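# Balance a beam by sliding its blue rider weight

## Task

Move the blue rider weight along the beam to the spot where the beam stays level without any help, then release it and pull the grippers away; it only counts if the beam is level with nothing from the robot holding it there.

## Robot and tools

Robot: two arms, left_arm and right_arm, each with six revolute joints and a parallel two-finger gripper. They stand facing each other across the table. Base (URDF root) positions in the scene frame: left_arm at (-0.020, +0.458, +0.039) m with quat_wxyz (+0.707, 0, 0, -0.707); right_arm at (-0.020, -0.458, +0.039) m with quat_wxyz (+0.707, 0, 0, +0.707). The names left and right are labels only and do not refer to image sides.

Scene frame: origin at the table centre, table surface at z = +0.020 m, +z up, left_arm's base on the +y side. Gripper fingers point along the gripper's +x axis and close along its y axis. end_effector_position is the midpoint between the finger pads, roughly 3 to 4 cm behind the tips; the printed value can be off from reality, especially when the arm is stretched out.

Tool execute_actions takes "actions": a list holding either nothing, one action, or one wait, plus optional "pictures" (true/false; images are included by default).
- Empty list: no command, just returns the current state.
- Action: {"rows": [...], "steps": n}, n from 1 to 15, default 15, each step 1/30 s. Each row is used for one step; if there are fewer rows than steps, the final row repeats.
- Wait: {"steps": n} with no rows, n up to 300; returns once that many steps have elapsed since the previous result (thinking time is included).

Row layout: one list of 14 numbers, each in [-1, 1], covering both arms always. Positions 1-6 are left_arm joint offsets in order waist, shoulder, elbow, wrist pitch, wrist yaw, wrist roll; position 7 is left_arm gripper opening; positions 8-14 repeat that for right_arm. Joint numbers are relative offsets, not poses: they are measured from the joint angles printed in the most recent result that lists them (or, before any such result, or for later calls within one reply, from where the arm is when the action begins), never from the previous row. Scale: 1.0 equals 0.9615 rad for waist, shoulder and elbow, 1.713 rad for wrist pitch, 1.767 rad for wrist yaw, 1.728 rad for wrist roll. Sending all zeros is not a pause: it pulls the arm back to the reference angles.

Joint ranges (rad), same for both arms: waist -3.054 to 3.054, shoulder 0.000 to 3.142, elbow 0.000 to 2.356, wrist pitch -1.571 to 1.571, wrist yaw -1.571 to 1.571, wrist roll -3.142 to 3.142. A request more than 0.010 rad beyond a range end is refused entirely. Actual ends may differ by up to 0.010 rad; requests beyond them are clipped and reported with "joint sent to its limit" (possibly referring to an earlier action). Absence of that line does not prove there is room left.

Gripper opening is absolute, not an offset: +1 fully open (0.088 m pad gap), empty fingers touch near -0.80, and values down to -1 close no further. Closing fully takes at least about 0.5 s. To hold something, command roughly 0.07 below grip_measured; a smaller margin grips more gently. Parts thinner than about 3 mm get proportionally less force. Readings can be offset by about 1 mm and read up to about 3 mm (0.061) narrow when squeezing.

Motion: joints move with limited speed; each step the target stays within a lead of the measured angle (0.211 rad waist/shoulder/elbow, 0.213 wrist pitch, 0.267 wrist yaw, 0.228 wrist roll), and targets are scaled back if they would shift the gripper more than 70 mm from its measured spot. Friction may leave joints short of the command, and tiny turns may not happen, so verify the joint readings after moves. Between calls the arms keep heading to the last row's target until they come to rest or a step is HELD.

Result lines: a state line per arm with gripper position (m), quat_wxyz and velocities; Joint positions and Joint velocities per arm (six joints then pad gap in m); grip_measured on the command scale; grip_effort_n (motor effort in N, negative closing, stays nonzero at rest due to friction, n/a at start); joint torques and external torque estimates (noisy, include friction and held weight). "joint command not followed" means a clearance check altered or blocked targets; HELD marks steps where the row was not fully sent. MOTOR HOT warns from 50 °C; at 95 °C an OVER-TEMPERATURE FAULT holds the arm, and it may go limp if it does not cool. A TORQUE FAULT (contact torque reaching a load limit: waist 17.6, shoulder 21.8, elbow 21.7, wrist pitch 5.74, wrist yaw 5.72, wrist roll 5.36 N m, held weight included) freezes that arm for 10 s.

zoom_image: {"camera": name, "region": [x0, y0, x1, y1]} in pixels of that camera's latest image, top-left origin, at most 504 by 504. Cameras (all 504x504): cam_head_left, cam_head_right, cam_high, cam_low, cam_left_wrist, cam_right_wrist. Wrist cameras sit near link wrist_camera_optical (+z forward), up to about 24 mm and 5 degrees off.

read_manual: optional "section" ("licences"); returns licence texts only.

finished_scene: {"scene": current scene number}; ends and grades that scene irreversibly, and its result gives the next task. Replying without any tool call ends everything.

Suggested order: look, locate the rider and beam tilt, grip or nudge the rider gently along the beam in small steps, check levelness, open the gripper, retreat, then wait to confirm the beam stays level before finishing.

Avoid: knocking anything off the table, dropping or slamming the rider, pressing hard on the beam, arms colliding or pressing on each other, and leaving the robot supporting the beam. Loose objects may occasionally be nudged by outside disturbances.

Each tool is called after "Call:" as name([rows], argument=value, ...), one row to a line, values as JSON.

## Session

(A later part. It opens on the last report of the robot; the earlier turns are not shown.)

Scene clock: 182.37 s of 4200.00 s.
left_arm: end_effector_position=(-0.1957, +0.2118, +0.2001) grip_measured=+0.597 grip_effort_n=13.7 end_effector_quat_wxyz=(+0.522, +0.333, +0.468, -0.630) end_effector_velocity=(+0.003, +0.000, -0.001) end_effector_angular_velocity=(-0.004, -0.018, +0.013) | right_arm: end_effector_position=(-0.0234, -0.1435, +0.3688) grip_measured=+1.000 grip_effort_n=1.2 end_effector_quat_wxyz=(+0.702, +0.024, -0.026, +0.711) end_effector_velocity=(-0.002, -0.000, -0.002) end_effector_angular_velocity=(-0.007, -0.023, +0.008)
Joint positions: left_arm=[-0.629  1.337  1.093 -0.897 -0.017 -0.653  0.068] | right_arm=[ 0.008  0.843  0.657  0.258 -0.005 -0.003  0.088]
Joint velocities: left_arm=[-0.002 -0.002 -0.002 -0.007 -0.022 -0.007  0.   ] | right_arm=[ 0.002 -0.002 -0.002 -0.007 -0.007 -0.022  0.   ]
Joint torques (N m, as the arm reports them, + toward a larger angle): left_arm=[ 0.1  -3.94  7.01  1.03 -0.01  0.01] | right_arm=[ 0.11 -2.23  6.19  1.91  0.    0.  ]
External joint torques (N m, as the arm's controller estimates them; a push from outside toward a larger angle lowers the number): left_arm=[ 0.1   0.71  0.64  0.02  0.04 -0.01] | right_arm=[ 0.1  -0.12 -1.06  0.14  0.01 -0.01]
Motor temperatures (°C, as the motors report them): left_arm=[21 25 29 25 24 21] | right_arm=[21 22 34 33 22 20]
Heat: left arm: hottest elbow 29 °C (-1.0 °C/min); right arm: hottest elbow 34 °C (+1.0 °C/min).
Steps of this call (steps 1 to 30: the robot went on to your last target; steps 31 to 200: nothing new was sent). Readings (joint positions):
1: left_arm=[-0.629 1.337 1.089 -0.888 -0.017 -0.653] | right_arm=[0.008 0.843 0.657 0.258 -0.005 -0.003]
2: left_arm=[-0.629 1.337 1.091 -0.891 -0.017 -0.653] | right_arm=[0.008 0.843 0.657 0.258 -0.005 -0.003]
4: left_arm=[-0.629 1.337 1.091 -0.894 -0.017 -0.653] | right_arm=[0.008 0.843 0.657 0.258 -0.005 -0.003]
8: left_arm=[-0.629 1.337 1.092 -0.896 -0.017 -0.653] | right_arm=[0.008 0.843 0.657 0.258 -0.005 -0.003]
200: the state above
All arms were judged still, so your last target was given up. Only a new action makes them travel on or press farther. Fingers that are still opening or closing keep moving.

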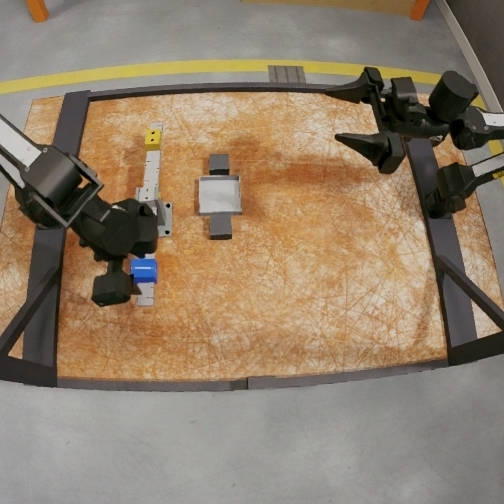

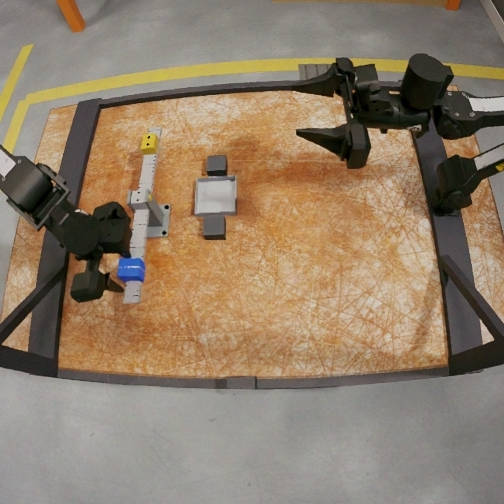

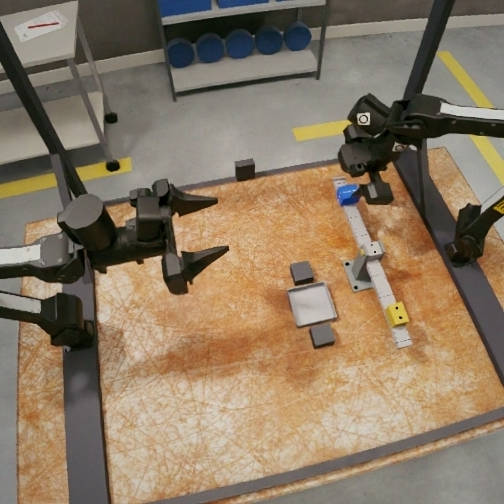

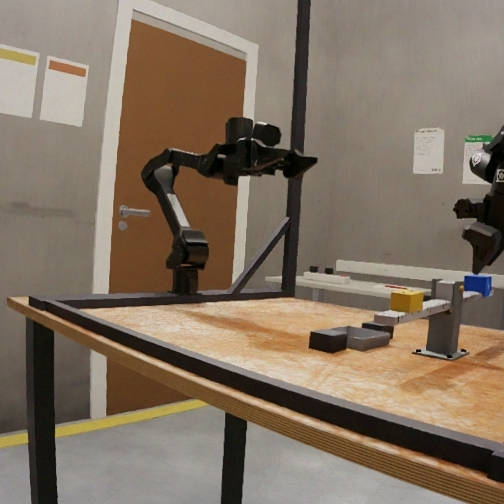

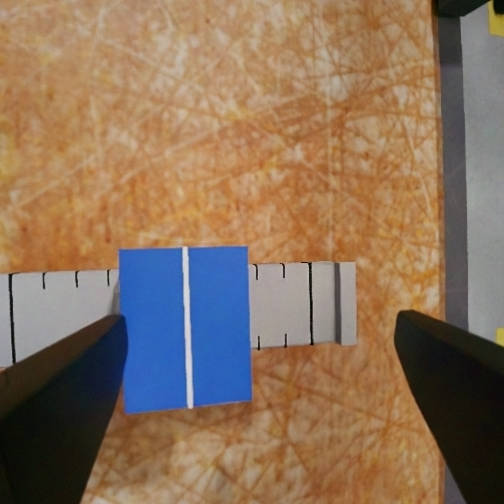

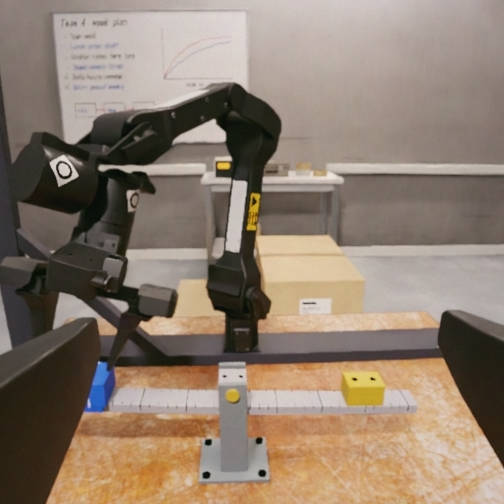

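Call:
execute_actions([
  {"rows":[[0,0,0,0,0,0,0.9,0,0,0,0,0,0,1],[0,0,0,0,0,0,0.9,0,0,0,0,0,0,1],[0,0,-0.02,0.01,0,0,0.9,0,0,0,0,0,0,1],[0,0,-0.04,0.015,0,0,0.9,0,0,0,0,0,0,1],[0,0,-0.06,0.02,0,0,0.9,0,0,0,0,0,0,1],[0,0,-0.09,0.03,0,0,0.9,0,0,0,0,0,0,1],[0,0,-0.12,0.04,0,0,0.9,0,0,0,0,0,0,1],[0,0,-0.15,0.047,0,0,0.9,0,0,0,0,0,0,1],[0,0,-0.185,0.054,0,0,0.9,0,0,0,0,0,0,1]]},
], pictures=false)

Call:
execute_actions([
  {"rows":[[0,0,0,0,0.002,0,0.4,0,0,0,0,0,0,1]]},
], pictures=false)

Call:
execute_actions([
  {"rows":[[-0.01,0,0,0,0,0,0.4,0,0,0,0,0,0,1],[-0.02,0,0,0,0,0,0.4,0,0,0,0,0,0,1],[-0.03,0,0,0,0,0,0.4,0,0,0,0,0,0,1],[-0.04,0,0,0,0,0,0.4,0,0,0,0,0,0,1],[-0.05,0,0,0,0,0,0.4,0,0,0,0,0,0,1],[-0.06,0,0,0,0,0,0.4,0,0,0,0,0,0,1],[-0.068,0,0,0,0,0,0.4,0,0,0,0,0,0,1],[-0.075,0,0,0,0,0,0.4,0,0,0,0,0,0,1]]},
], pictures=false)

Call:
execute_actions([
  {"steps":15},
])

Call:
execute_actions([
  {"rows":[[0.02,0,0,0,0.01,0,0.8,0,0,0,0,0,0,1],[0.04,0,0,0,0.01,0,0.8,0,0,0,0,0,0,1],[0.05,0,0,0,0.01,0,0.8,0,0,0,0,0,0,1],[0.05,0,0,0,0.01,0,0.8,0,0,0,0,0,0,1],[0.05,0,0,0,0.01,0,0.8,0,0,0,0,0,0,1],[0.05,0,0.03,-0.01,0.01,0,0.8,0,0,0,0,0,0,1],[0.05,0,0.06,-0.02,0.01,0,0.8,0,0,0,0,0,0,1],[0.05,0,0.09,-0.03,0.01,0,0.8,0,0,0,0,0,0,1],[0.05,0,0.12,-0.04,0.01,0,0.8,0,0,0,0,0,0,1],[0.05,0,0.15,-0.05,0.01,0,0.8,0,0,0,0,0,0,1],[0.05,0,0.2,-0.055,0.01,0,0.8,0,0,0,0,0,0,1],[0.05,0,0.25,-0.07,0.01,0,0.8,0,0,0,0,0,0,1],[0.05,0,0.3,-0.085,0.01,0,0.8,0,0,0,0,0,0,1]]},
], pictures=false)

Call:
execute_actions([
  {"steps":220},
])

Call:
zoom_image(camera="cam_right_wrist", region=[80,340,440,500])

Scene clock: 210.23 s of 4200.00 s.
left_arm: end_effector_position=(-0.1849, +0.2266, +0.1541) grip_measured=+0.895 grip_effort_n=14.2 end_effector_quat_wxyz=(+0.522, +0.362, +0.475, -0.609) end_effector_velocity=(+0.012, +0.016, -0.030) end_effector_angular_velocity=(+0.059, -0.048, +0.007) | right_arm: end_effector_position=(-0.0234, -0.1435, +0.3688) grip_measured=+1.000 grip_effort_n=1.6 end_effector_quat_wxyz=(+0.702, +0.024, -0.026, +0.711) end_effector_velocity=(-0.003, -0.001, +0.001) end_effector_angular_velocity=(+0.007, +0.006, +0.020)
Joint positions: left_arm=[-0.629  1.336  0.933 -0.811 -0.017 -0.653  0.083] | right_arm=[ 0.008  0.843  0.657  0.258 -0.005 -0.003  0.088]
Joint velocities: left_arm=[-0.002 -0.002 -0.1    0.022 -0.007 -0.007  0.001] | right_arm=[-0.002 -0.002 -0.002  0.007 -0.022  0.007  0.   ]
Joint torques (N m, as the arm reports them, + toward a larger angle): left_arm=[ 0.01 -3.96  4.69  1.38 -0.05  0.  ] | right_arm=[ 0.   -2.01  6.13  1.9  -0.01  0.  ]
External joint torques (N m, as the arm's controller estimates them; a push from outside toward a larger angle lowers the number): left_arm=[ 0.01  0.67 -1.74  0.39  0.   -0.01] | right_arm=[-0.01  0.1  -1.12  0.12 -0.01 -0.01]
Motor temperatures (°C, as the motors report them): left_arm=[21 25 30 24 24 21] | right_arm=[21 22 34 33 22 20]
Heat: left arm: hottest elbow 30 °C (+1.0 °C/min); right arm: hottest elbow 34 °C (+0.0 °C/min).
Steps of this call (steps 1 to 370: nothing new was sent; then 15.03 s passed at rest; steps 371 to 385: all 15 steps of this action). Readings (joint positions):
371: left_arm=[-0.629 1.337 1.093 -0.897 -0.017 -0.653] | right_arm=[0.008 0.843 0.657 0.258 -0.005 -0.003]
372: left_arm=[-0.629 1.337 1.093 -0.897 -0.017 -0.653] | right_arm=[0.008 0.843 0.657 0.258 -0.005 -0.003]
374: left_arm=[-0.629 1.337 1.090 -0.890 -0.017 -0.653] | right_arm=[0.008 0.843 0.657 0.258 -0.005 -0.003]
378: left_arm=[-0.629 1.336 1.033 -0.848 -0.017 -0.653] | right_arm=[0.008 0.843 0.657 0.258 -0.005 -0.003]
385: the state above

Scene clock: 210.73 s of 4200.00 s.
left_arm: end_effector_position=(-0.1849, +0.2272, +0.1536) grip_measured=+0.406 grip_effort_n=-16.5 end_effector_quat_wxyz=(+0.522, +0.363, +0.475, -0.608) end_effector_velocity=(+0.000, -0.001, +0.000) end_effector_angular_velocity=(-0.017, -0.010, +0.007) | right_arm: end_effector_position=(-0.0234, -0.1435, +0.3688) grip_measured=+1.000 grip_effort_n=1.6 end_effector_quat_wxyz=(+0.702, +0.024, -0.026, +0.711) end_effector_velocity=(-0.002, -0.000, -0.002) end_effector_angular_velocity=(-0.007, -0.008, +0.009)
Joint positions: left_arm=[-0.629  1.336  0.932 -0.812 -0.015 -0.653  0.059] | right_arm=[ 0.008  0.843  0.657  0.258 -0.005 -0.003  0.088]
Joint velocities: left_arm=[-0.007 -0.002 -0.002  0.007 -0.022 -0.007 -0.002] | right_arm=[ 0.002 -0.002 -0.002 -0.007 -0.007 -0.007  0.   ]
Joint torques (N m, as the arm reports them, + toward a larger angle): left_arm=[ 0.09 -4.06  5.88  1.17 -0.02  0.01] | right_arm=[ 0.2  -2.11  6.08  1.89  0.01 -0.01]
External joint torques (N m, as the arm's controller estimates them; a push from outside toward a larger angle lowers the number): left_arm=[ 0.11  0.47 -0.44  0.24  0.03 -0.01] | right_arm=[ 0.18  0.   -1.17  0.11  0.01 -0.02]
Motor temperatures (°C, as the motors report them): left_arm=[21 25 30 24 24 21] | right_arm=[21 22 34 33 22 20]
Heat: left arm: hottest elbow 30 °C (+1.0 °C/min); right arm: hottest elbow 34 °C (+0.0 °C/min).
Steps of this call (steps 1 to 15: all 15 steps of this action). Readings (joint positions):
1: left_arm=[-0.629 1.336 0.932 -0.811 -0.017 -0.653] | right_arm=[0.008 0.843 0.657 0.258 -0.005 -0.003]
2: left_arm=[-0.629 1.336 0.932 -0.811 -0.017 -0.653] | right_arm=[0.008 0.843 0.657 0.258 -0.005 -0.003]
4: left_arm=[-0.629 1.336 0.932 -0.811 -0.017 -0.653] | right_arm=[0.008 0.843 0.657 0.258 -0.005 -0.003]
8: left_arm=[-0.629 1.336 0.932 -0.811 -0.017 -0.653] | right_arm=[0.008 0.843 0.657 0.258 -0.005 -0.003]
15: the state above

Scene clock: 211.23 s of 4200.00 s.
left_arm: end_effector_position=(-0.1955, +0.2362, +0.1534) grip_measured=+0.403 grip_effort_n=-19.3 end_effector_quat_wxyz=(+0.511, +0.378, +0.459, -0.621) end_effector_velocity=(-0.005, +0.007, -0.001) end_effector_angular_velocity=(+0.003, -0.008, -0.022) | right_arm: end_effector_position=(-0.0234, -0.1435, +0.3688) grip_measured=+1.000 grip_effort_n=1.6 end_effector_quat_wxyz=(+0.702, +0.024, -0.026, +0.711) end_effector_velocity=(-0.000, -0.000, -0.004) end_effector_angular_velocity=(-0.012, -0.008, +0.004)
Joint positions: left_arm=[-0.688  1.336  0.932 -0.816 -0.033 -0.653  0.059] | right_arm=[ 0.008  0.843  0.657  0.258 -0.005 -0.003  0.088]
Joint velocities: left_arm=[-0.032 -0.002 -0.002 -0.007 -0.007 -0.007 -0.   ] | right_arm=[-0.002 -0.002 -0.007 -0.007 -0.007 -0.007  0.   ]
Joint torques (N m, as the arm reports them, + toward a larger angle): left_arm=[-0.98 -3.94  5.66  1.43  0.53  0.  ] | right_arm=[ 0.15 -2.18  6.11  1.9   0.02  0.02]
External joint torques (N m, as the arm's controller estimates them; a push from outside toward a larger angle lowers the number): left_arm=[-1.01  0.57 -0.64  0.48  0.6  -0.02] | right_arm=[ 0.15 -0.06 -1.13  0.12  0.02  0.01]
Motor temperatures (°C, as the motors report them): left_arm=[21 25 30 24 24 21] | right_arm=[21 22 34 33 22 20]
Heat: left arm: hottest elbow 30 °C (+1.0 °C/min); right arm: hottest elbow 34 °C (+0.0 °C/min).
Steps of this call (steps 1 to 15: all 15 steps of this action). Readings (joint positions):
1: left_arm=[-0.630 1.336 0.932 -0.812 -0.015 -0.653] | right_arm=[0.008 0.843 0.657 0.258 -0.005 -0.003]
2: left_arm=[-0.632 1.336 0.932 -0.812 -0.015 -0.653] | right_arm=[0.008 0.843 0.657 0.258 -0.005 -0.003]
4: left_arm=[-0.643 1.336 0.932 -0.812 -0.015 -0.653] | right_arm=[0.008 0.843 0.657 0.258 -0.005 -0.003]
8: left_arm=[-0.671 1.336 0.932 -0.815 -0.031 -0.653] | right_arm=[0.008 0.843 0.657 0.258 -0.005 -0.003]
15: the state above

Scene clock: 211.73 s of 4200.00 s.
left_arm: end_effector_position=(-0.1956, +0.2365, +0.1533) grip_measured=+0.403 grip_effort_n=-19.3 end_effector_quat_wxyz=(+0.510, +0.379, +0.459, -0.621) end_effector_velocity=(+0.001, -0.002, -0.001) end_effector_angular_velocity=(-0.005, -0.002, +0.012) | right_arm: end_effector_position=(-0.0234, -0.1435, +0.3688) grip_measured=+1.000 grip_effort_n=1.6 end_effector_quat_wxyz=(+0.702, +0.024, -0.026, +0.711) end_effector_velocity=(+0.002, -0.000, -0.005) end_effector_angular_velocity=(-0.022, -0.007, -0.010)
Joint positions: left_arm=[-0.689  1.336  0.932 -0.817 -0.033 -0.653  0.059] | right_arm=[ 0.008  0.843  0.657  0.258 -0.005 -0.003  0.088]
Joint velocities: left_arm=[ 0.002  0.002 -0.002  0.007 -0.007 -0.007  0.   ] | right_arm=[-0.002 -0.002 -0.002 -0.022  0.007 -0.007  0.   ]
Joint torques (N m, as the arm reports them, + toward a larger angle): left_arm=[-0.99 -3.99  5.68  1.5   0.52  0.  ] | right_arm=[ 0.16 -2.04  6.19  1.89  0.03 -0.01]
External joint torques (N m, as the arm's controller estimates them; a push from outside toward a larger angle lowers the number): left_arm=[-1.    0.46 -0.57  0.59  0.58 -0.02] | right_arm=[ 0.16  0.11 -1.09  0.11  0.02 -0.02]
Motor temperatures (°C, as the motors report them): left_arm=[21 25 30 24 24 21] | right_arm=[21 22 34 33 22 20]
Heat: left arm: hottest elbow 30 °C (+1.0 °C/min); right arm: hottest elbow 34 °C (+0.0 °C/min).
Steps of this call (steps 1 to 15: the robot went on to your last target). Readings (joint positions):
1: left_arm=[-0.689 1.336 0.932 -0.817 -0.033 -0.653] | right_arm=[0.008 0.843 0.657 0.258 -0.005 -0.003]
2: left_arm=[-0.689 1.336 0.932 -0.817 -0.033 -0.653] | right_arm=[0.008 0.843 0.657 0.258 -0.005 -0.003]
4: left_arm=[-0.689 1.336 0.932 -0.817 -0.033 -0.653] | right_arm=[0.008 0.843 0.657 0.258 -0.005 -0.003]
8: left_arm=[-0.689 1.336 0.932 -0.817 -0.033 -0.653] | right_arm=[0.008 0.843 0.657 0.258 -0.005 -0.003]
15: the state above
All arms were judged still, so your last target was given up. Only a new action makes them travel on or press farther. Fingers that are still opening or closing keep moving.

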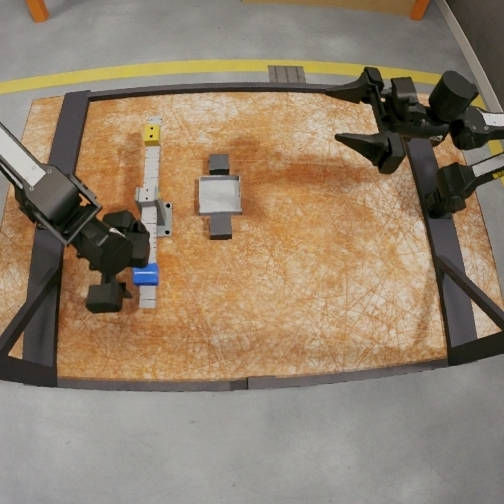

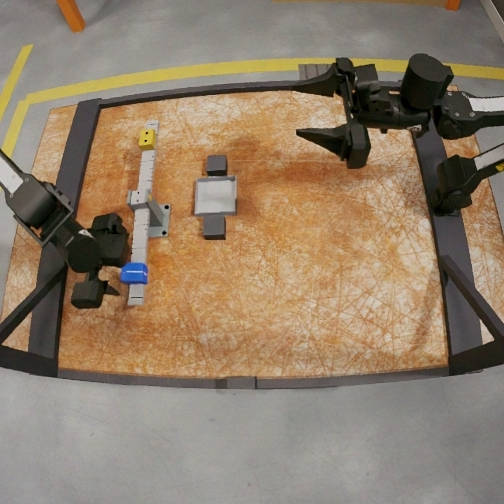

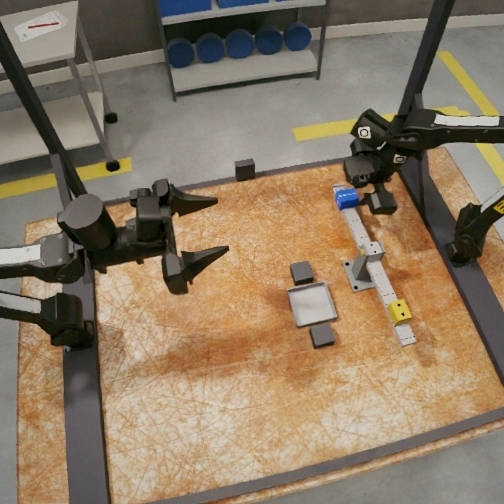

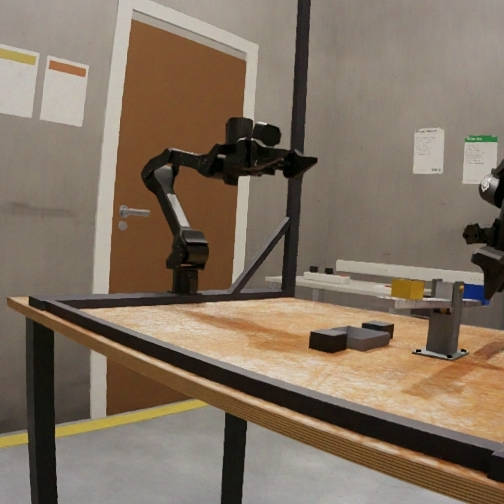

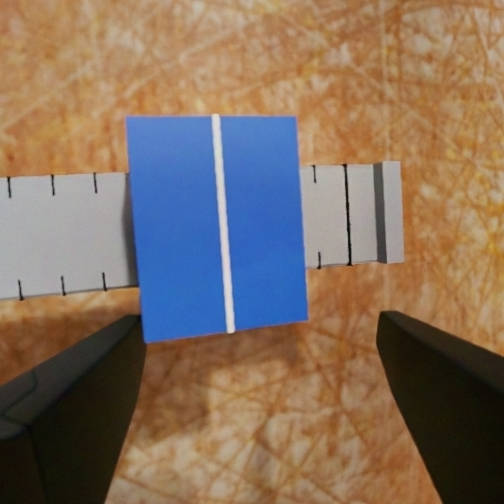

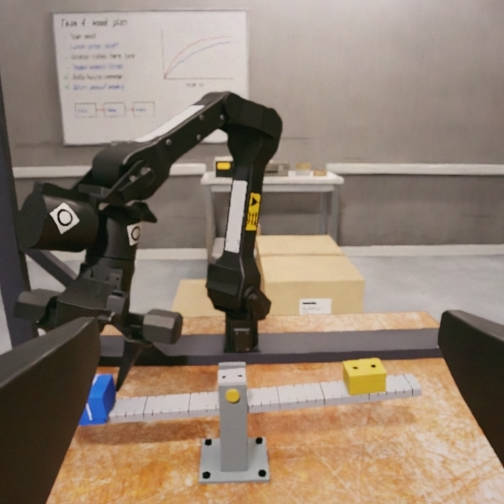

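Scene clock: 212.23 s of 4200.00 s.
left_arm: end_effector_position=(-0.2027, +0.2098, +0.2198) grip_measured=+0.795 grip_effort_n=13.7 end_effector_quat_wxyz=(+0.518, +0.323, +0.462, -0.644) end_effector_velocity=(-0.068, -0.094, +0.303) end_effector_angular_velocity=(-0.617, +0.459, +0.012) | right_arm: end_effector_position=(-0.0234, -0.1435, +0.3688) grip_measured=+1.000 grip_effort_n=1.2 end_effector_quat_wxyz=(+0.702, +0.024, -0.026, +0.711) end_effector_velocity=(+0.002, +0.001, -0.001) end_effector_angular_velocity=(-0.007, -0.007, -0.010)
Joint positions: left_arm=[-0.644  1.335  1.157 -0.929 -0.017 -0.653  0.078] | right_arm=[ 0.008  0.843  0.657  0.258 -0.005 -0.003  0.088]
Joint velocities: left_arm=[ 0.002 -0.076  0.847 -0.154 -0.007 -0.007  0.001] | right_arm=[-0.002  0.002  0.002 -0.007  0.007 -0.007  0.   ]
Joint torques (N m, as the arm reports them, + toward a larger angle): left_arm=[ 0.12 -3.73  5.18  0.55 -0.05  0.02] | right_arm=[ 0.14 -2.26  6.03  1.95  0.   -0.01]
External joint torques (N m, as the arm's controller estimates them; a push from outside toward a larger angle lowers the number): left_arm=[ 0.12  0.63 -0.07 -0.09 -0.01  0.  ] | right_arm=[ 0.14 -0.08 -1.33  0.14  0.   -0.02]
Motor temperatures (°C, as the motors report them): left_arm=[21 25 30 24 24 21] | right_arm=[21 22 34 33 22 20]
Heat: left arm: hottest elbow 30 °C (+1.0 °C/min); right arm: hottest elbow 34 °C (+0.0 °C/min).
Steps of this call (steps 1 to 15: all 15 steps of this action). Readings (joint positions):
1: left_arm=[-0.687 1.336 0.932 -0.817 -0.029 -0.653] | right_arm=[0.008 0.843 0.657 0.258 -0.005 -0.003]
2: left_arm=[-0.683 1.336 0.932 -0.816 -0.019 -0.653] | right_arm=[0.008 0.843 0.657 0.258 -0.005 -0.003]
4: left_arm=[-0.666 1.336 0.932 -0.816 -0.017 -0.653] | right_arm=[0.008 0.843 0.657 0.258 -0.005 -0.003]
8: left_arm=[-0.647 1.336 0.950 -0.840 -0.017 -0.653] | right_arm=[0.008 0.843 0.657 0.258 -0.005 -0.003]
15: the state above

Scene clock: 219.57 s of 4200.00 s.
left_arm: end_effector_position=(-0.2040, +0.2079, +0.2362) grip_measured=+0.797 grip_effort_n=13.7 end_effector_quat_wxyz=(+0.517, +0.313, +0.459, -0.650) end_effector_velocity=(-0.004, -0.003, +0.004) end_effector_angular_velocity=(-0.027, +0.008, -0.010) | right_arm: end_effector_position=(-0.0234, -0.1435, +0.3688) grip_measured=+1.000 grip_effort_n=1.6 end_effector_quat_wxyz=(+0.702, +0.024, -0.026, +0.711) end_effector_velocity=(-0.000, -0.000, -0.006) end_effector_angular_velocity=(-0.032, -0.008, +0.004)
Joint positions: left_arm=[-0.643  1.331  1.209 -0.961 -0.017 -0.653  0.078] | right_arm=[ 0.008  0.843  0.657  0.258 -0.005 -0.003  0.088]
Joint velocities: left_arm=[-0.007 -0.002  0.002  0.022 -0.007  0.007 -0.   ] | right_arm=[-0.002 -0.002  0.002 -0.037 -0.007 -0.007  0.   ]
Joint torques (N m, as the arm reports them, + toward a larger angle): left_arm=[ 0.21 -3.7   7.17  1.12 -0.03  0.01] | right_arm=[ 0.05 -2.13  6.16  1.91 -0.01  0.  ]
External joint torques (N m, as the arm's controller estimates them; a push from outside toward a larger angle lowers the number): left_arm=[ 0.25  1.    0.63 -0.02  0.01 -0.01] | right_arm=[ 0.03 -0.08 -1.    0.17  0.   -0.01]
Motor temperatures (°C, as the motors report them): left_arm=[21 25 31 24 24 21] | right_arm=[21 22 34 33 22 20]
Heat: left arm: hottest elbow 31 °C (+2.0 °C/min); right arm: hottest elbow 34 °C (+0.0 °C/min).
Steps of this call (steps 1 to 30: the robot went on to your last target; steps 31 to 220: nothing new was sent). Readings (joint positions):
1: left_arm=[-0.644 1.333 1.181 -0.935 -0.017 -0.653] | right_arm=[0.008 0.843 0.657 0.258 -0.005 -0.003]
2: left_arm=[-0.644 1.330 1.197 -0.942 -0.017 -0.653] | right_arm=[0.008 0.843 0.657 0.258 -0.005 -0.003]
4: left_arm=[-0.644 1.329 1.208 -0.952 -0.017 -0.653] | right_arm=[0.008 0.843 0.657 0.258 -0.005 -0.003]
8: left_arm=[-0.643 1.331 1.208 -0.960 -0.017 -0.653] | right_arm=[0.008 0.843 0.657 0.258 -0.005 -0.003]
220: the state above
All arms were judged still, so your last target was given up. Only a new action makes them travel on or press farther. Fingers that are still opening or closing keep moving.

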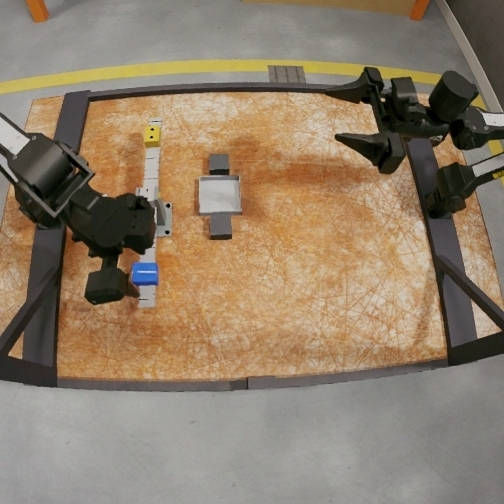

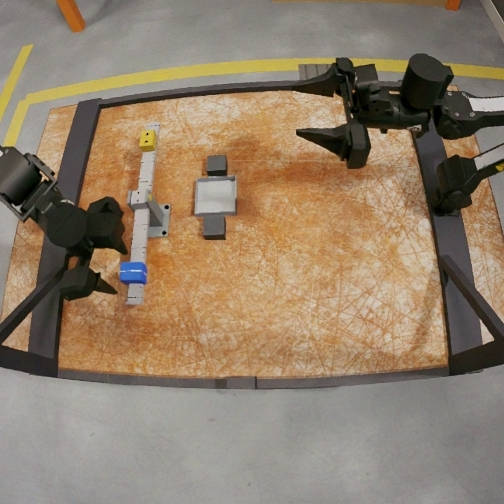

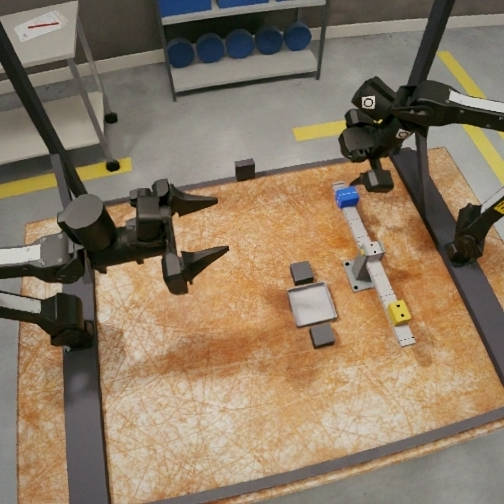

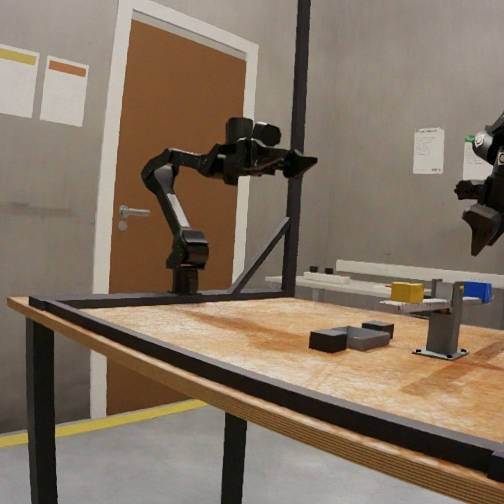

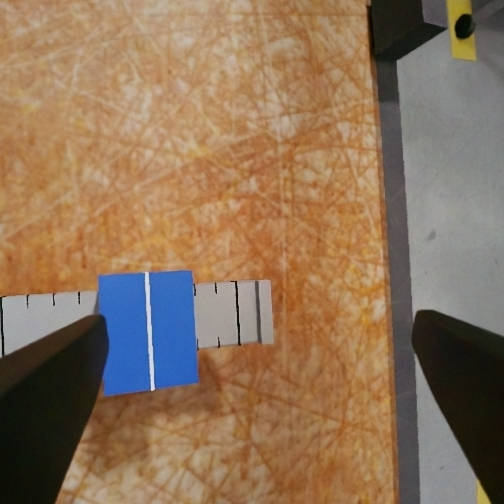

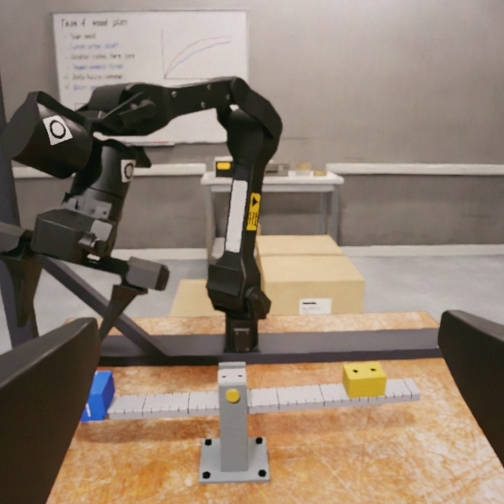

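Region (80, 340, 440, 500) of cam_right_wrist's 504x504 image, scaled by 1.400, with more detail than that image has.

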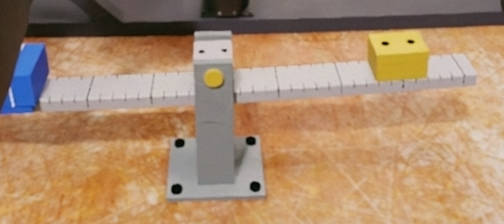

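Call:
execute_actions([
  {"rows":[[0,0,-0.03,0.01,0,0,0.8,0,0,0,0,0,0,1],[0,0,-0.06,0.02,0,0,0.8,0,0,0,0,0,0,1],[0,0,-0.09,0.03,0,0,0.8,0,0,0,0,0,0,1],[0,0,-0.12,0.04,0,0,0.8,0,0,0,0,0,0,1],[0,0,-0.15,0.05,0,0,0.8,0,0,0,0,0,0,1],[0,0,-0.18,0.06,0,0,0.8,0,0,0,0,0,0,1],[0,0,-0.21,0.07,0,0,0.8,0,0,0,0,0,0,1],[0,0,-0.24,0.08,0,0,0.8,0,0,0,0,0,0,1],[0,0.01,-0.27,0.09,0,0,0.8,0,0,0,0,0,0,1],[0,0.01,-0.3,0.097,0,0,0.8,0,0,0,0,0,0,1]]},
], pictures=false)

Call:
execute_actions([
  {"rows":[[0,0,-0.01,0,0,0,0.4,0,0,0,0,0,0,1]]},
], pictures=false)

Call:
execute_actions([
  {"rows":[[0.01,0,0,0,0,0,0.4,0,0,0,0,0,0,1],[0.02,0,0,0,0,0,0.4,0,0,0,0,0,0,1],[0.03,0,0,0,0,0,0.4,0,0,0,0,0,0,1],[0.04,0,0,0,0,0,0.4,0,0,0,0,0,0,1]]},
])

Scene clock: 230.87 s of 4200.00 s.
left_arm: end_effector_position=(-0.1903, +0.2262, +0.1574) grip_measured=+0.797 grip_effort_n=13.7 end_effector_quat_wxyz=(+0.518, +0.360, +0.471, -0.617) end_effector_velocity=(+0.012, +0.011, -0.026) end_effector_angular_velocity=(+0.041, -0.046, +0.026) | right_arm: end_effector_position=(-0.0234, -0.1435, +0.3688) grip_measured=+1.000 grip_effort_n=1.6 end_effector_quat_wxyz=(+0.702, +0.024, -0.026, +0.711) end_effector_velocity=(+0.003, -0.000, -0.002) end_effector_angular_velocity=(-0.007, -0.007, -0.015)
Joint positions: left_arm=[-0.644  1.337  0.942 -0.804 -0.017 -0.653  0.078] | right_arm=[ 0.008  0.843  0.657  0.258 -0.005 -0.003  0.088]
Joint velocities: left_arm=[-0.002 -0.002 -0.085  0.022 -0.022 -0.022 -0.   ] | right_arm=[-0.007 -0.002 -0.002 -0.007  0.007 -0.007  0.   ]
Joint torques (N m, as the arm reports them, + toward a larger angle): left_arm=[-0.12 -3.75  4.55  1.31 -0.04  0.01] | right_arm=[ 0.08 -2.21  6.14  1.95  0.03  0.02]
External joint torques (N m, as the arm's controller estimates them; a push from outside toward a larger angle lowers the number): left_arm=[-0.13  0.99 -1.86  0.32  0.02  0.  ] | right_arm=[ 0.12 -0.08 -1.14  0.16  0.02  0.01]
Motor temperatures (°C, as the motors report them): left_arm=[21 25 31 24 24 21] | right_arm=[21 22 34 33 22 20]
Heat: left arm: hottest elbow 31 °C (+3.0 °C/min); right arm: hottest elbow 34 °C (+0.0 °C/min).
Steps of this call (steps 1 to 220: nothing new was sent; then 3.47 s passed at rest; steps 221 to 235: all 15 steps of this action). Readings (joint positions):
221: left_arm=[-0.643 1.331 1.209 -0.960 -0.017 -0.653] | right_arm=[0.008 0.843 0.657 0.258 -0.005 -0.003]
222: left_arm=[-0.643 1.331 1.203 -0.952 -0.017 -0.653] | right_arm=[0.008 0.843 0.657 0.258 -0.005 -0.003]
224: left_arm=[-0.643 1.329 1.175 -0.926 -0.017 -0.653] | right_arm=[0.008 0.843 0.657 0.258 -0.005 -0.003]
228: left_arm=[-0.643 1.329 1.068 -0.870 -0.017 -0.653] | right_arm=[0.008 0.843 0.657 0.258 -0.005 -0.003]
235: the state above

Scene clock: 231.37 s of 4200.00 s.
left_arm: end_effector_position=(-0.1903, +0.2262, +0.1571) grip_measured=+0.405 grip_effort_n=-16.5 end_effector_quat_wxyz=(+0.518, +0.360, +0.471, -0.617) end_effector_velocity=(+0.003, +0.003, +0.001) end_effector_angular_velocity=(+0.007, -0.011, +0.007) | right_arm: end_effector_position=(-0.0234, -0.1435, +0.3688) grip_measured=+1.000 grip_effort_n=1.6 end_effector_quat_wxyz=(+0.702, +0.024, -0.026, +0.711) end_effector_velocity=(+0.002, -0.001, -0.001) end_effector_angular_velocity=(-0.002, -0.021, -0.011)
Joint positions: left_arm=[-0.644  1.337  0.941 -0.803 -0.017 -0.653  0.059] | right_arm=[ 0.008  0.843  0.657  0.258 -0.005 -0.003  0.088]
Joint velocities: left_arm=[-0.002 -0.007  0.002 -0.022 -0.007 -0.007 -0.001] | right_arm=[-0.002 -0.007 -0.002 -0.007  0.007 -0.022  0.   ]
Joint torques (N m, as the arm reports them, + toward a larger angle): left_arm=[-0.03 -3.93  4.72  1.02 -0.09  0.01] | right_arm=[ 0.14 -2.22  6.15  1.9   0.03 -0.02]
External joint torques (N m, as the arm's controller estimates them; a push from outside toward a larger angle lowers the number): left_arm=[-0.03  0.67 -1.66  0.06 -0.03 -0.01] | right_arm=[ 0.13 -0.07 -1.12  0.12  0.03 -0.03]
Motor temperatures (°C, as the motors report them): left_arm=[21 25 31 24 24 21] | right_arm=[21 22 34 33 22 20]
Heat: left arm: hottest elbow 31 °C (+3.0 °C/min); right arm: hottest elbow 34 °C (+0.0 °C/min).
Steps of this call (steps 1 to 15: all 15 steps of this action). Readings (joint positions):
1: left_arm=[-0.644 1.337 0.941 -0.803 -0.017 -0.653] | right_arm=[0.008 0.843 0.657 0.258 -0.005 -0.003]
2: left_arm=[-0.644 1.337 0.941 -0.803 -0.017 -0.653] | right_arm=[0.008 0.843 0.657 0.258 -0.005 -0.003]
4: left_arm=[-0.644 1.337 0.941 -0.803 -0.017 -0.653] | right_arm=[0.008 0.843 0.657 0.258 -0.005 -0.003]
8: left_arm=[-0.644 1.337 0.941 -0.803 -0.017 -0.653] | right_arm=[0.008 0.843 0.657 0.258 -0.005 -0.003]
15: the state above

Scene clock: 231.87 s of 4200.00 s.
left_arm: end_effector_position=(-0.1821, +0.2204, +0.1572) grip_measured=+0.403 grip_effort_n=-16.5 end_effector_quat_wxyz=(+0.528, +0.351, +0.477, -0.608) end_effector_velocity=(+0.003, +0.001, +0.001) end_effector_angular_velocity=(+0.002, -0.000, +0.026) | right_arm: end_effector_position=(-0.0234, -0.1435, +0.3688) grip_measured=+1.000 grip_effort_n=1.6 end_effector_quat_wxyz=(+0.702, +0.024, -0.026, +0.711) end_effector_velocity=(-0.000, -0.001, +0.003) end_effector_angular_velocity=(+0.013, -0.022, +0.003)
Joint positions: left_arm=[-0.608  1.336  0.941 -0.803 -0.015 -0.653  0.059] | right_arm=[ 0.008  0.843  0.657  0.258 -0.005 -0.003  0.088]
Joint velocities: left_arm=[ 0.002 -0.007 -0.002 -0.007 -0.007 -0.022  0.   ] | right_arm=[-0.002 -0.002  0.002  0.007 -0.007 -0.022  0.   ]
Joint torques (N m, as the arm reports them, + toward a larger angle): left_arm=[ 0.19 -3.74  5.77  1.1  -0.12  0.01] | right_arm=[ 0.08 -2.29  6.2   1.94  0.01  0.01]
External joint torques (N m, as the arm's controller estimates them; a push from outside toward a larger angle lowers the number): left_arm=[ 0.15  0.86 -0.55  0.15 -0.06  0.  ] | right_arm=[ 0.07 -0.15 -1.08  0.15  0.01  0.  ]
Motor temperatures (°C, as the motors report them): left_arm=[21 25 31 24 24 21] | right_arm=[21 22 34 33 22 20]
Heat: left arm: hottest elbow 31 °C (+3.0 °C/min); right arm: hottest elbow 34 °C (+0.0 °C/min).
Steps of this call (steps 1 to 15: all 15 steps of this action). Readings (joint positions):
1: left_arm=[-0.643 1.337 0.941 -0.803 -0.017 -0.653] | right_arm=[0.008 0.843 0.657 0.258 -0.005 -0.003]
2: left_arm=[-0.641 1.337 0.941 -0.803 -0.017 -0.653] | right_arm=[0.008 0.843 0.657 0.258 -0.005 -0.003]
4: left_arm=[-0.631 1.336 0.941 -0.803 -0.015 -0.653] | right_arm=[0.008 0.843 0.657 0.258 -0.005 -0.003]
8: left_arm=[-0.610 1.336 0.941 -0.803 -0.015 -0.653] | right_arm=[0.008 0.843 0.657 0.258 -0.005 -0.003]
15: the state above

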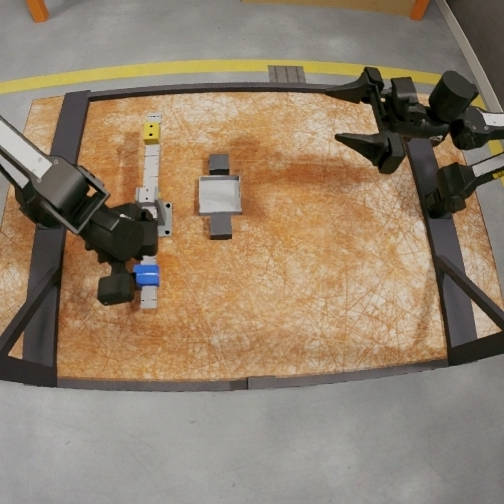

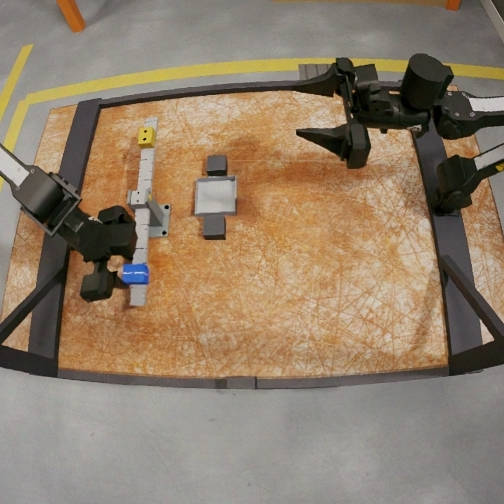

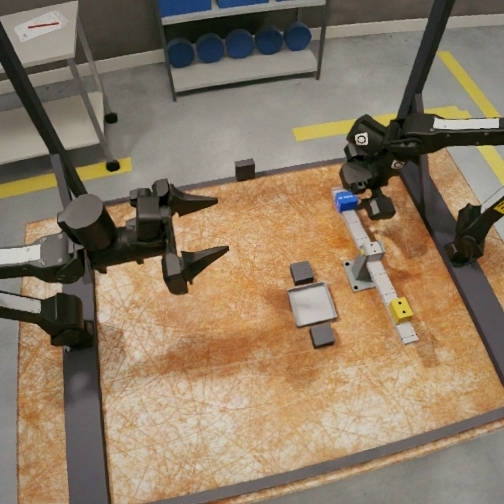

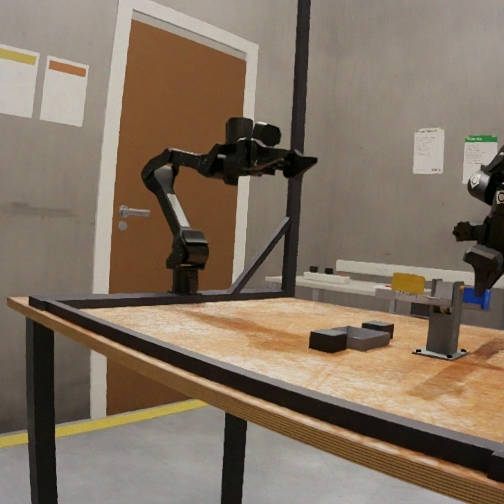

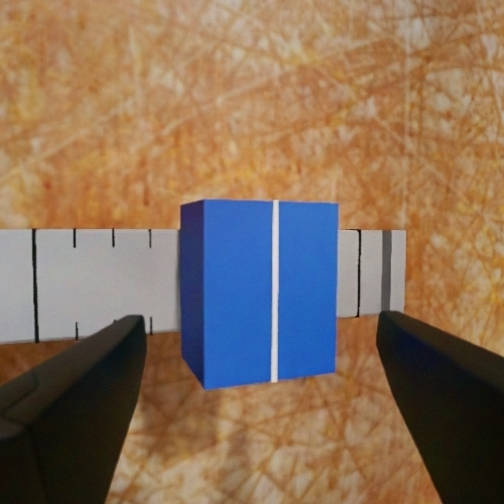

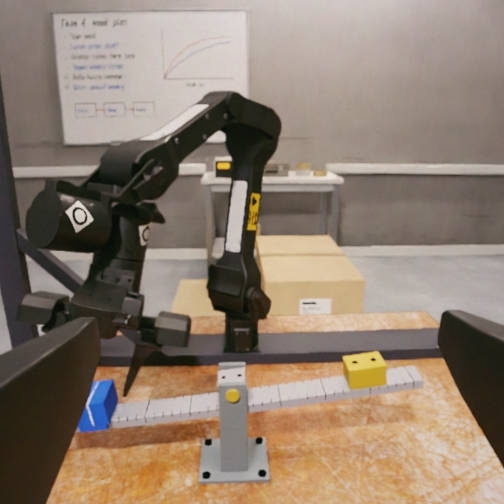

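Call:
execute_actions([
  {"rows":[[0.01,0,0,0,0,0,0.4,0,0,0,0,0,0,1],[0.02,0,0,0,0,0,0.4,0,0,0,0,0,0,1],[0.03,0,0,0,0,0,0.4,0,0,0,0,0,0,1]]},
], pictures=false)

Call:
execute_actions([
  {"steps":45},
])

Scene clock: 235.93 s of 4200.00 s.
left_arm: end_effector_position=(-0.1758, +0.2162, +0.1572) grip_measured=+0.403 grip_effort_n=-16.0 end_effector_quat_wxyz=(+0.536, +0.345, +0.482, -0.601) end_effector_velocity=(+0.003, +0.005, -0.001) end_effector_angular_velocity=(+0.019, -0.001, +0.007) | right_arm: end_effector_position=(-0.0234, -0.1435, +0.3688) grip_measured=+1.000 grip_effort_n=1.6 end_effector_quat_wxyz=(+0.702, +0.024, -0.026, +0.711) end_effector_velocity=(-0.003, -0.001, +0.001) end_effector_angular_velocity=(+0.008, -0.023, +0.018)
Joint positions: left_arm=[-0.581  1.336  0.941 -0.803 -0.015 -0.653  0.059] | right_arm=[ 0.008  0.843  0.657  0.258 -0.005 -0.003  0.088]
Joint velocities: left_arm=[ 0.002 -0.007 -0.002 -0.022  0.007 -0.007 -0.   ] | right_arm=[-0.002 -0.002 -0.002  0.007 -0.022 -0.022  0.   ]
Joint torques (N m, as the arm reports them, + toward a larger angle): left_arm=[ 0.23 -4.09  5.79  1.11 -0.08  0.01] | right_arm=[-0.07 -2.09  6.05  1.94  0.   -0.01]
External joint torques (N m, as the arm's controller estimates them; a push from outside toward a larger angle lowers the number): left_arm=[ 0.25  0.44 -0.47  0.19 -0.04 -0.01] | right_arm=[-0.09  0.05 -1.23  0.16  0.   -0.02]
Motor temperatures (°C, as the motors report them): left_arm=[21 25 31 24 24 21] | right_arm=[21 22 34 33 22 20]
Heat: left arm: hottest elbow 31 °C (+2.0 °C/min); right arm: hottest elbow 34 °C (+0.0 °C/min).
Steps of this call (steps 1 to 15: the robot went on to your last target; steps 16 to 107: nothing new was sent; steps 108 to 122: all 15 steps of this action). Readings (joint positions):
108: left_arm=[-0.607 1.336 0.941 -0.803 -0.015 -0.653] | right_arm=[0.008 0.843 0.657 0.258 -0.005 -0.003]
109: left_arm=[-0.605 1.336 0.941 -0.803 -0.015 -0.653] | right_arm=[0.008 0.843 0.657 0.258 -0.005 -0.003]
111: left_arm=[-0.594 1.336 0.941 -0.803 -0.015 -0.653] | right_arm=[0.008 0.843 0.657 0.258 -0.005 -0.003]
115: left_arm=[-0.583 1.336 0.941 -0.803 -0.015 -0.653] | right_arm=[0.008 0.843 0.657 0.258 -0.005 -0.003]
122: the state above

Scene clock: 237.43 s of 4200.00 s.
left_arm: end_effector_position=(-0.1758, +0.2162, +0.1572) grip_measured=+0.403 grip_effort_n=-16.0 end_effector_quat_wxyz=(+0.536, +0.345, +0.482, -0.601) end_effector_velocity=(+0.004, +0.003, -0.002) end_effector_angular_velocity=(+0.016, -0.015, +0.012) | right_arm: end_effector_position=(-0.0234, -0.1435, +0.3688) grip_measured=+1.000 grip_effort_n=1.6 end_effector_quat_wxyz=(+0.702, +0.024, -0.026, +0.711) end_effector_velocity=(-0.000, -0.000, -0.002) end_effector_angular_velocity=(-0.007, -0.008, +0.004)
Joint positions: left_arm=[-0.581  1.336  0.941 -0.803 -0.015 -0.653  0.059] | right_arm=[ 0.008  0.843  0.657  0.258 -0.005 -0.003  0.088]
Joint velocities: left_arm=[ 0.002 -0.002 -0.002 -0.022 -0.007 -0.007 -0.   ] | right_arm=[-0.002 -0.002 -0.002 -0.007 -0.007 -0.007  0.   ]
Joint torques (N m, as the arm reports them, + toward a larger angle): left_arm=[ 0.18 -4.01  5.63  1.11 -0.08  0.  ] | right_arm=[-0.01 -2.34  6.09  1.9   0.01  0.01]
External joint torques (N m, as the arm's controller estimates them; a push from outside toward a larger angle lowers the number): left_arm=[ 0.16  0.51 -0.63  0.18 -0.03 -0.01] | right_arm=[-0.03 -0.22 -1.15  0.12  0.01  0.  ]
Motor temperatures (°C, as the motors report them): left_arm=[21 25 31 24 24 21] | right_arm=[21 22 35 33 22 20]
Heat: left arm: hottest elbow 31 °C (+2.0 °C/min); right arm: hottest elbow 35 °C (+1.0 °C/min).
Steps of this call (steps 1 to 15: the robot went on to your last target; steps 16 to 45: nothing new was sent). Readings (joint positions):
1: left_arm=[-0.581 1.336 0.941 -0.803 -0.015 -0.653] | right_arm=[0.008 0.843 0.657 0.258 -0.005 -0.003]
2: left_arm=[-0.581 1.336 0.941 -0.803 -0.015 -0.653] | right_arm=[0.008 0.843 0.657 0.258 -0.005 -0.003]
4: left_arm=[-0.581 1.336 0.941 -0.803 -0.015 -0.653] | right_arm=[0.008 0.843 0.657 0.258 -0.005 -0.003]
8: left_arm=[-0.581 1.336 0.941 -0.803 -0.015 -0.653] | right_arm=[0.008 0.843 0.657 0.258 -0.005 -0.003]
45: the state above
All arms were judged still, so your last target was given up. Only a new action makes them travel on or press farther. Fingers that are still opening or closing keep moving.

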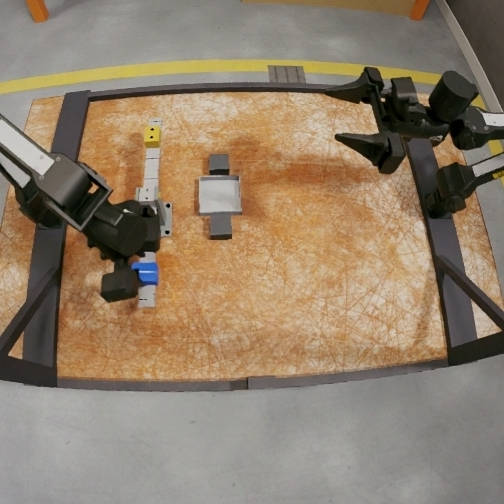

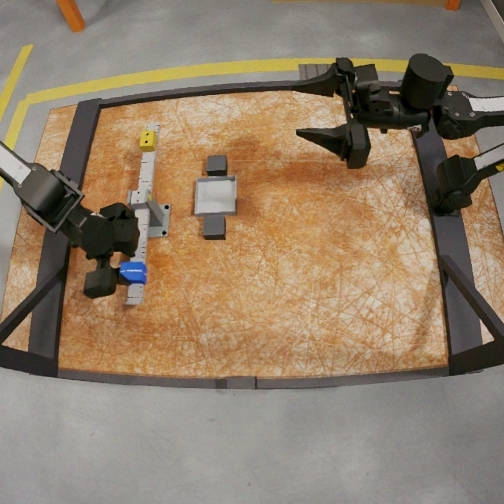

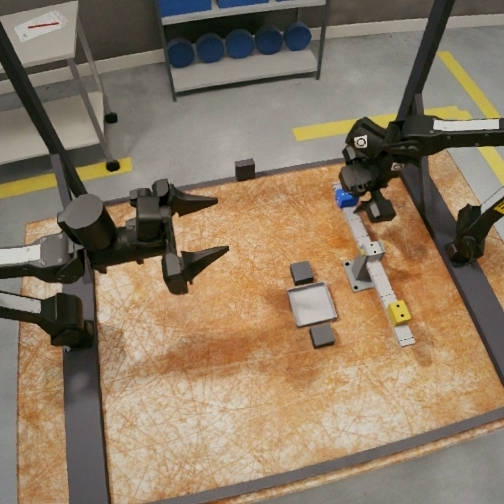

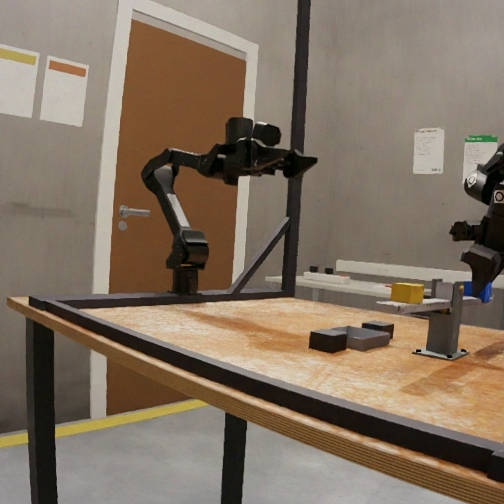

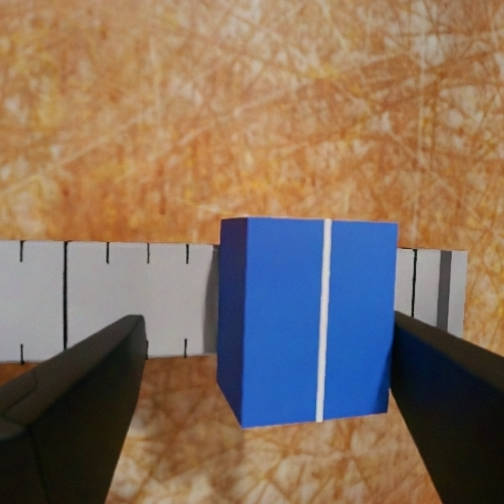

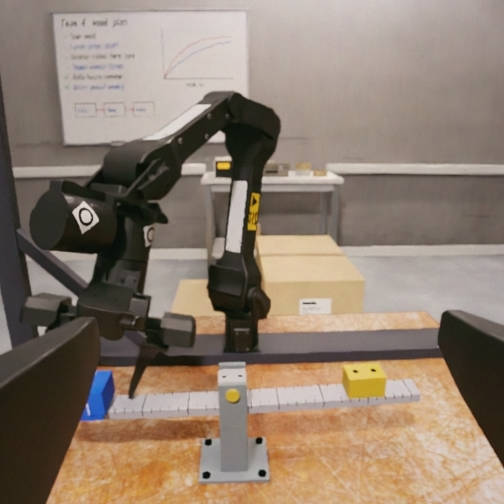

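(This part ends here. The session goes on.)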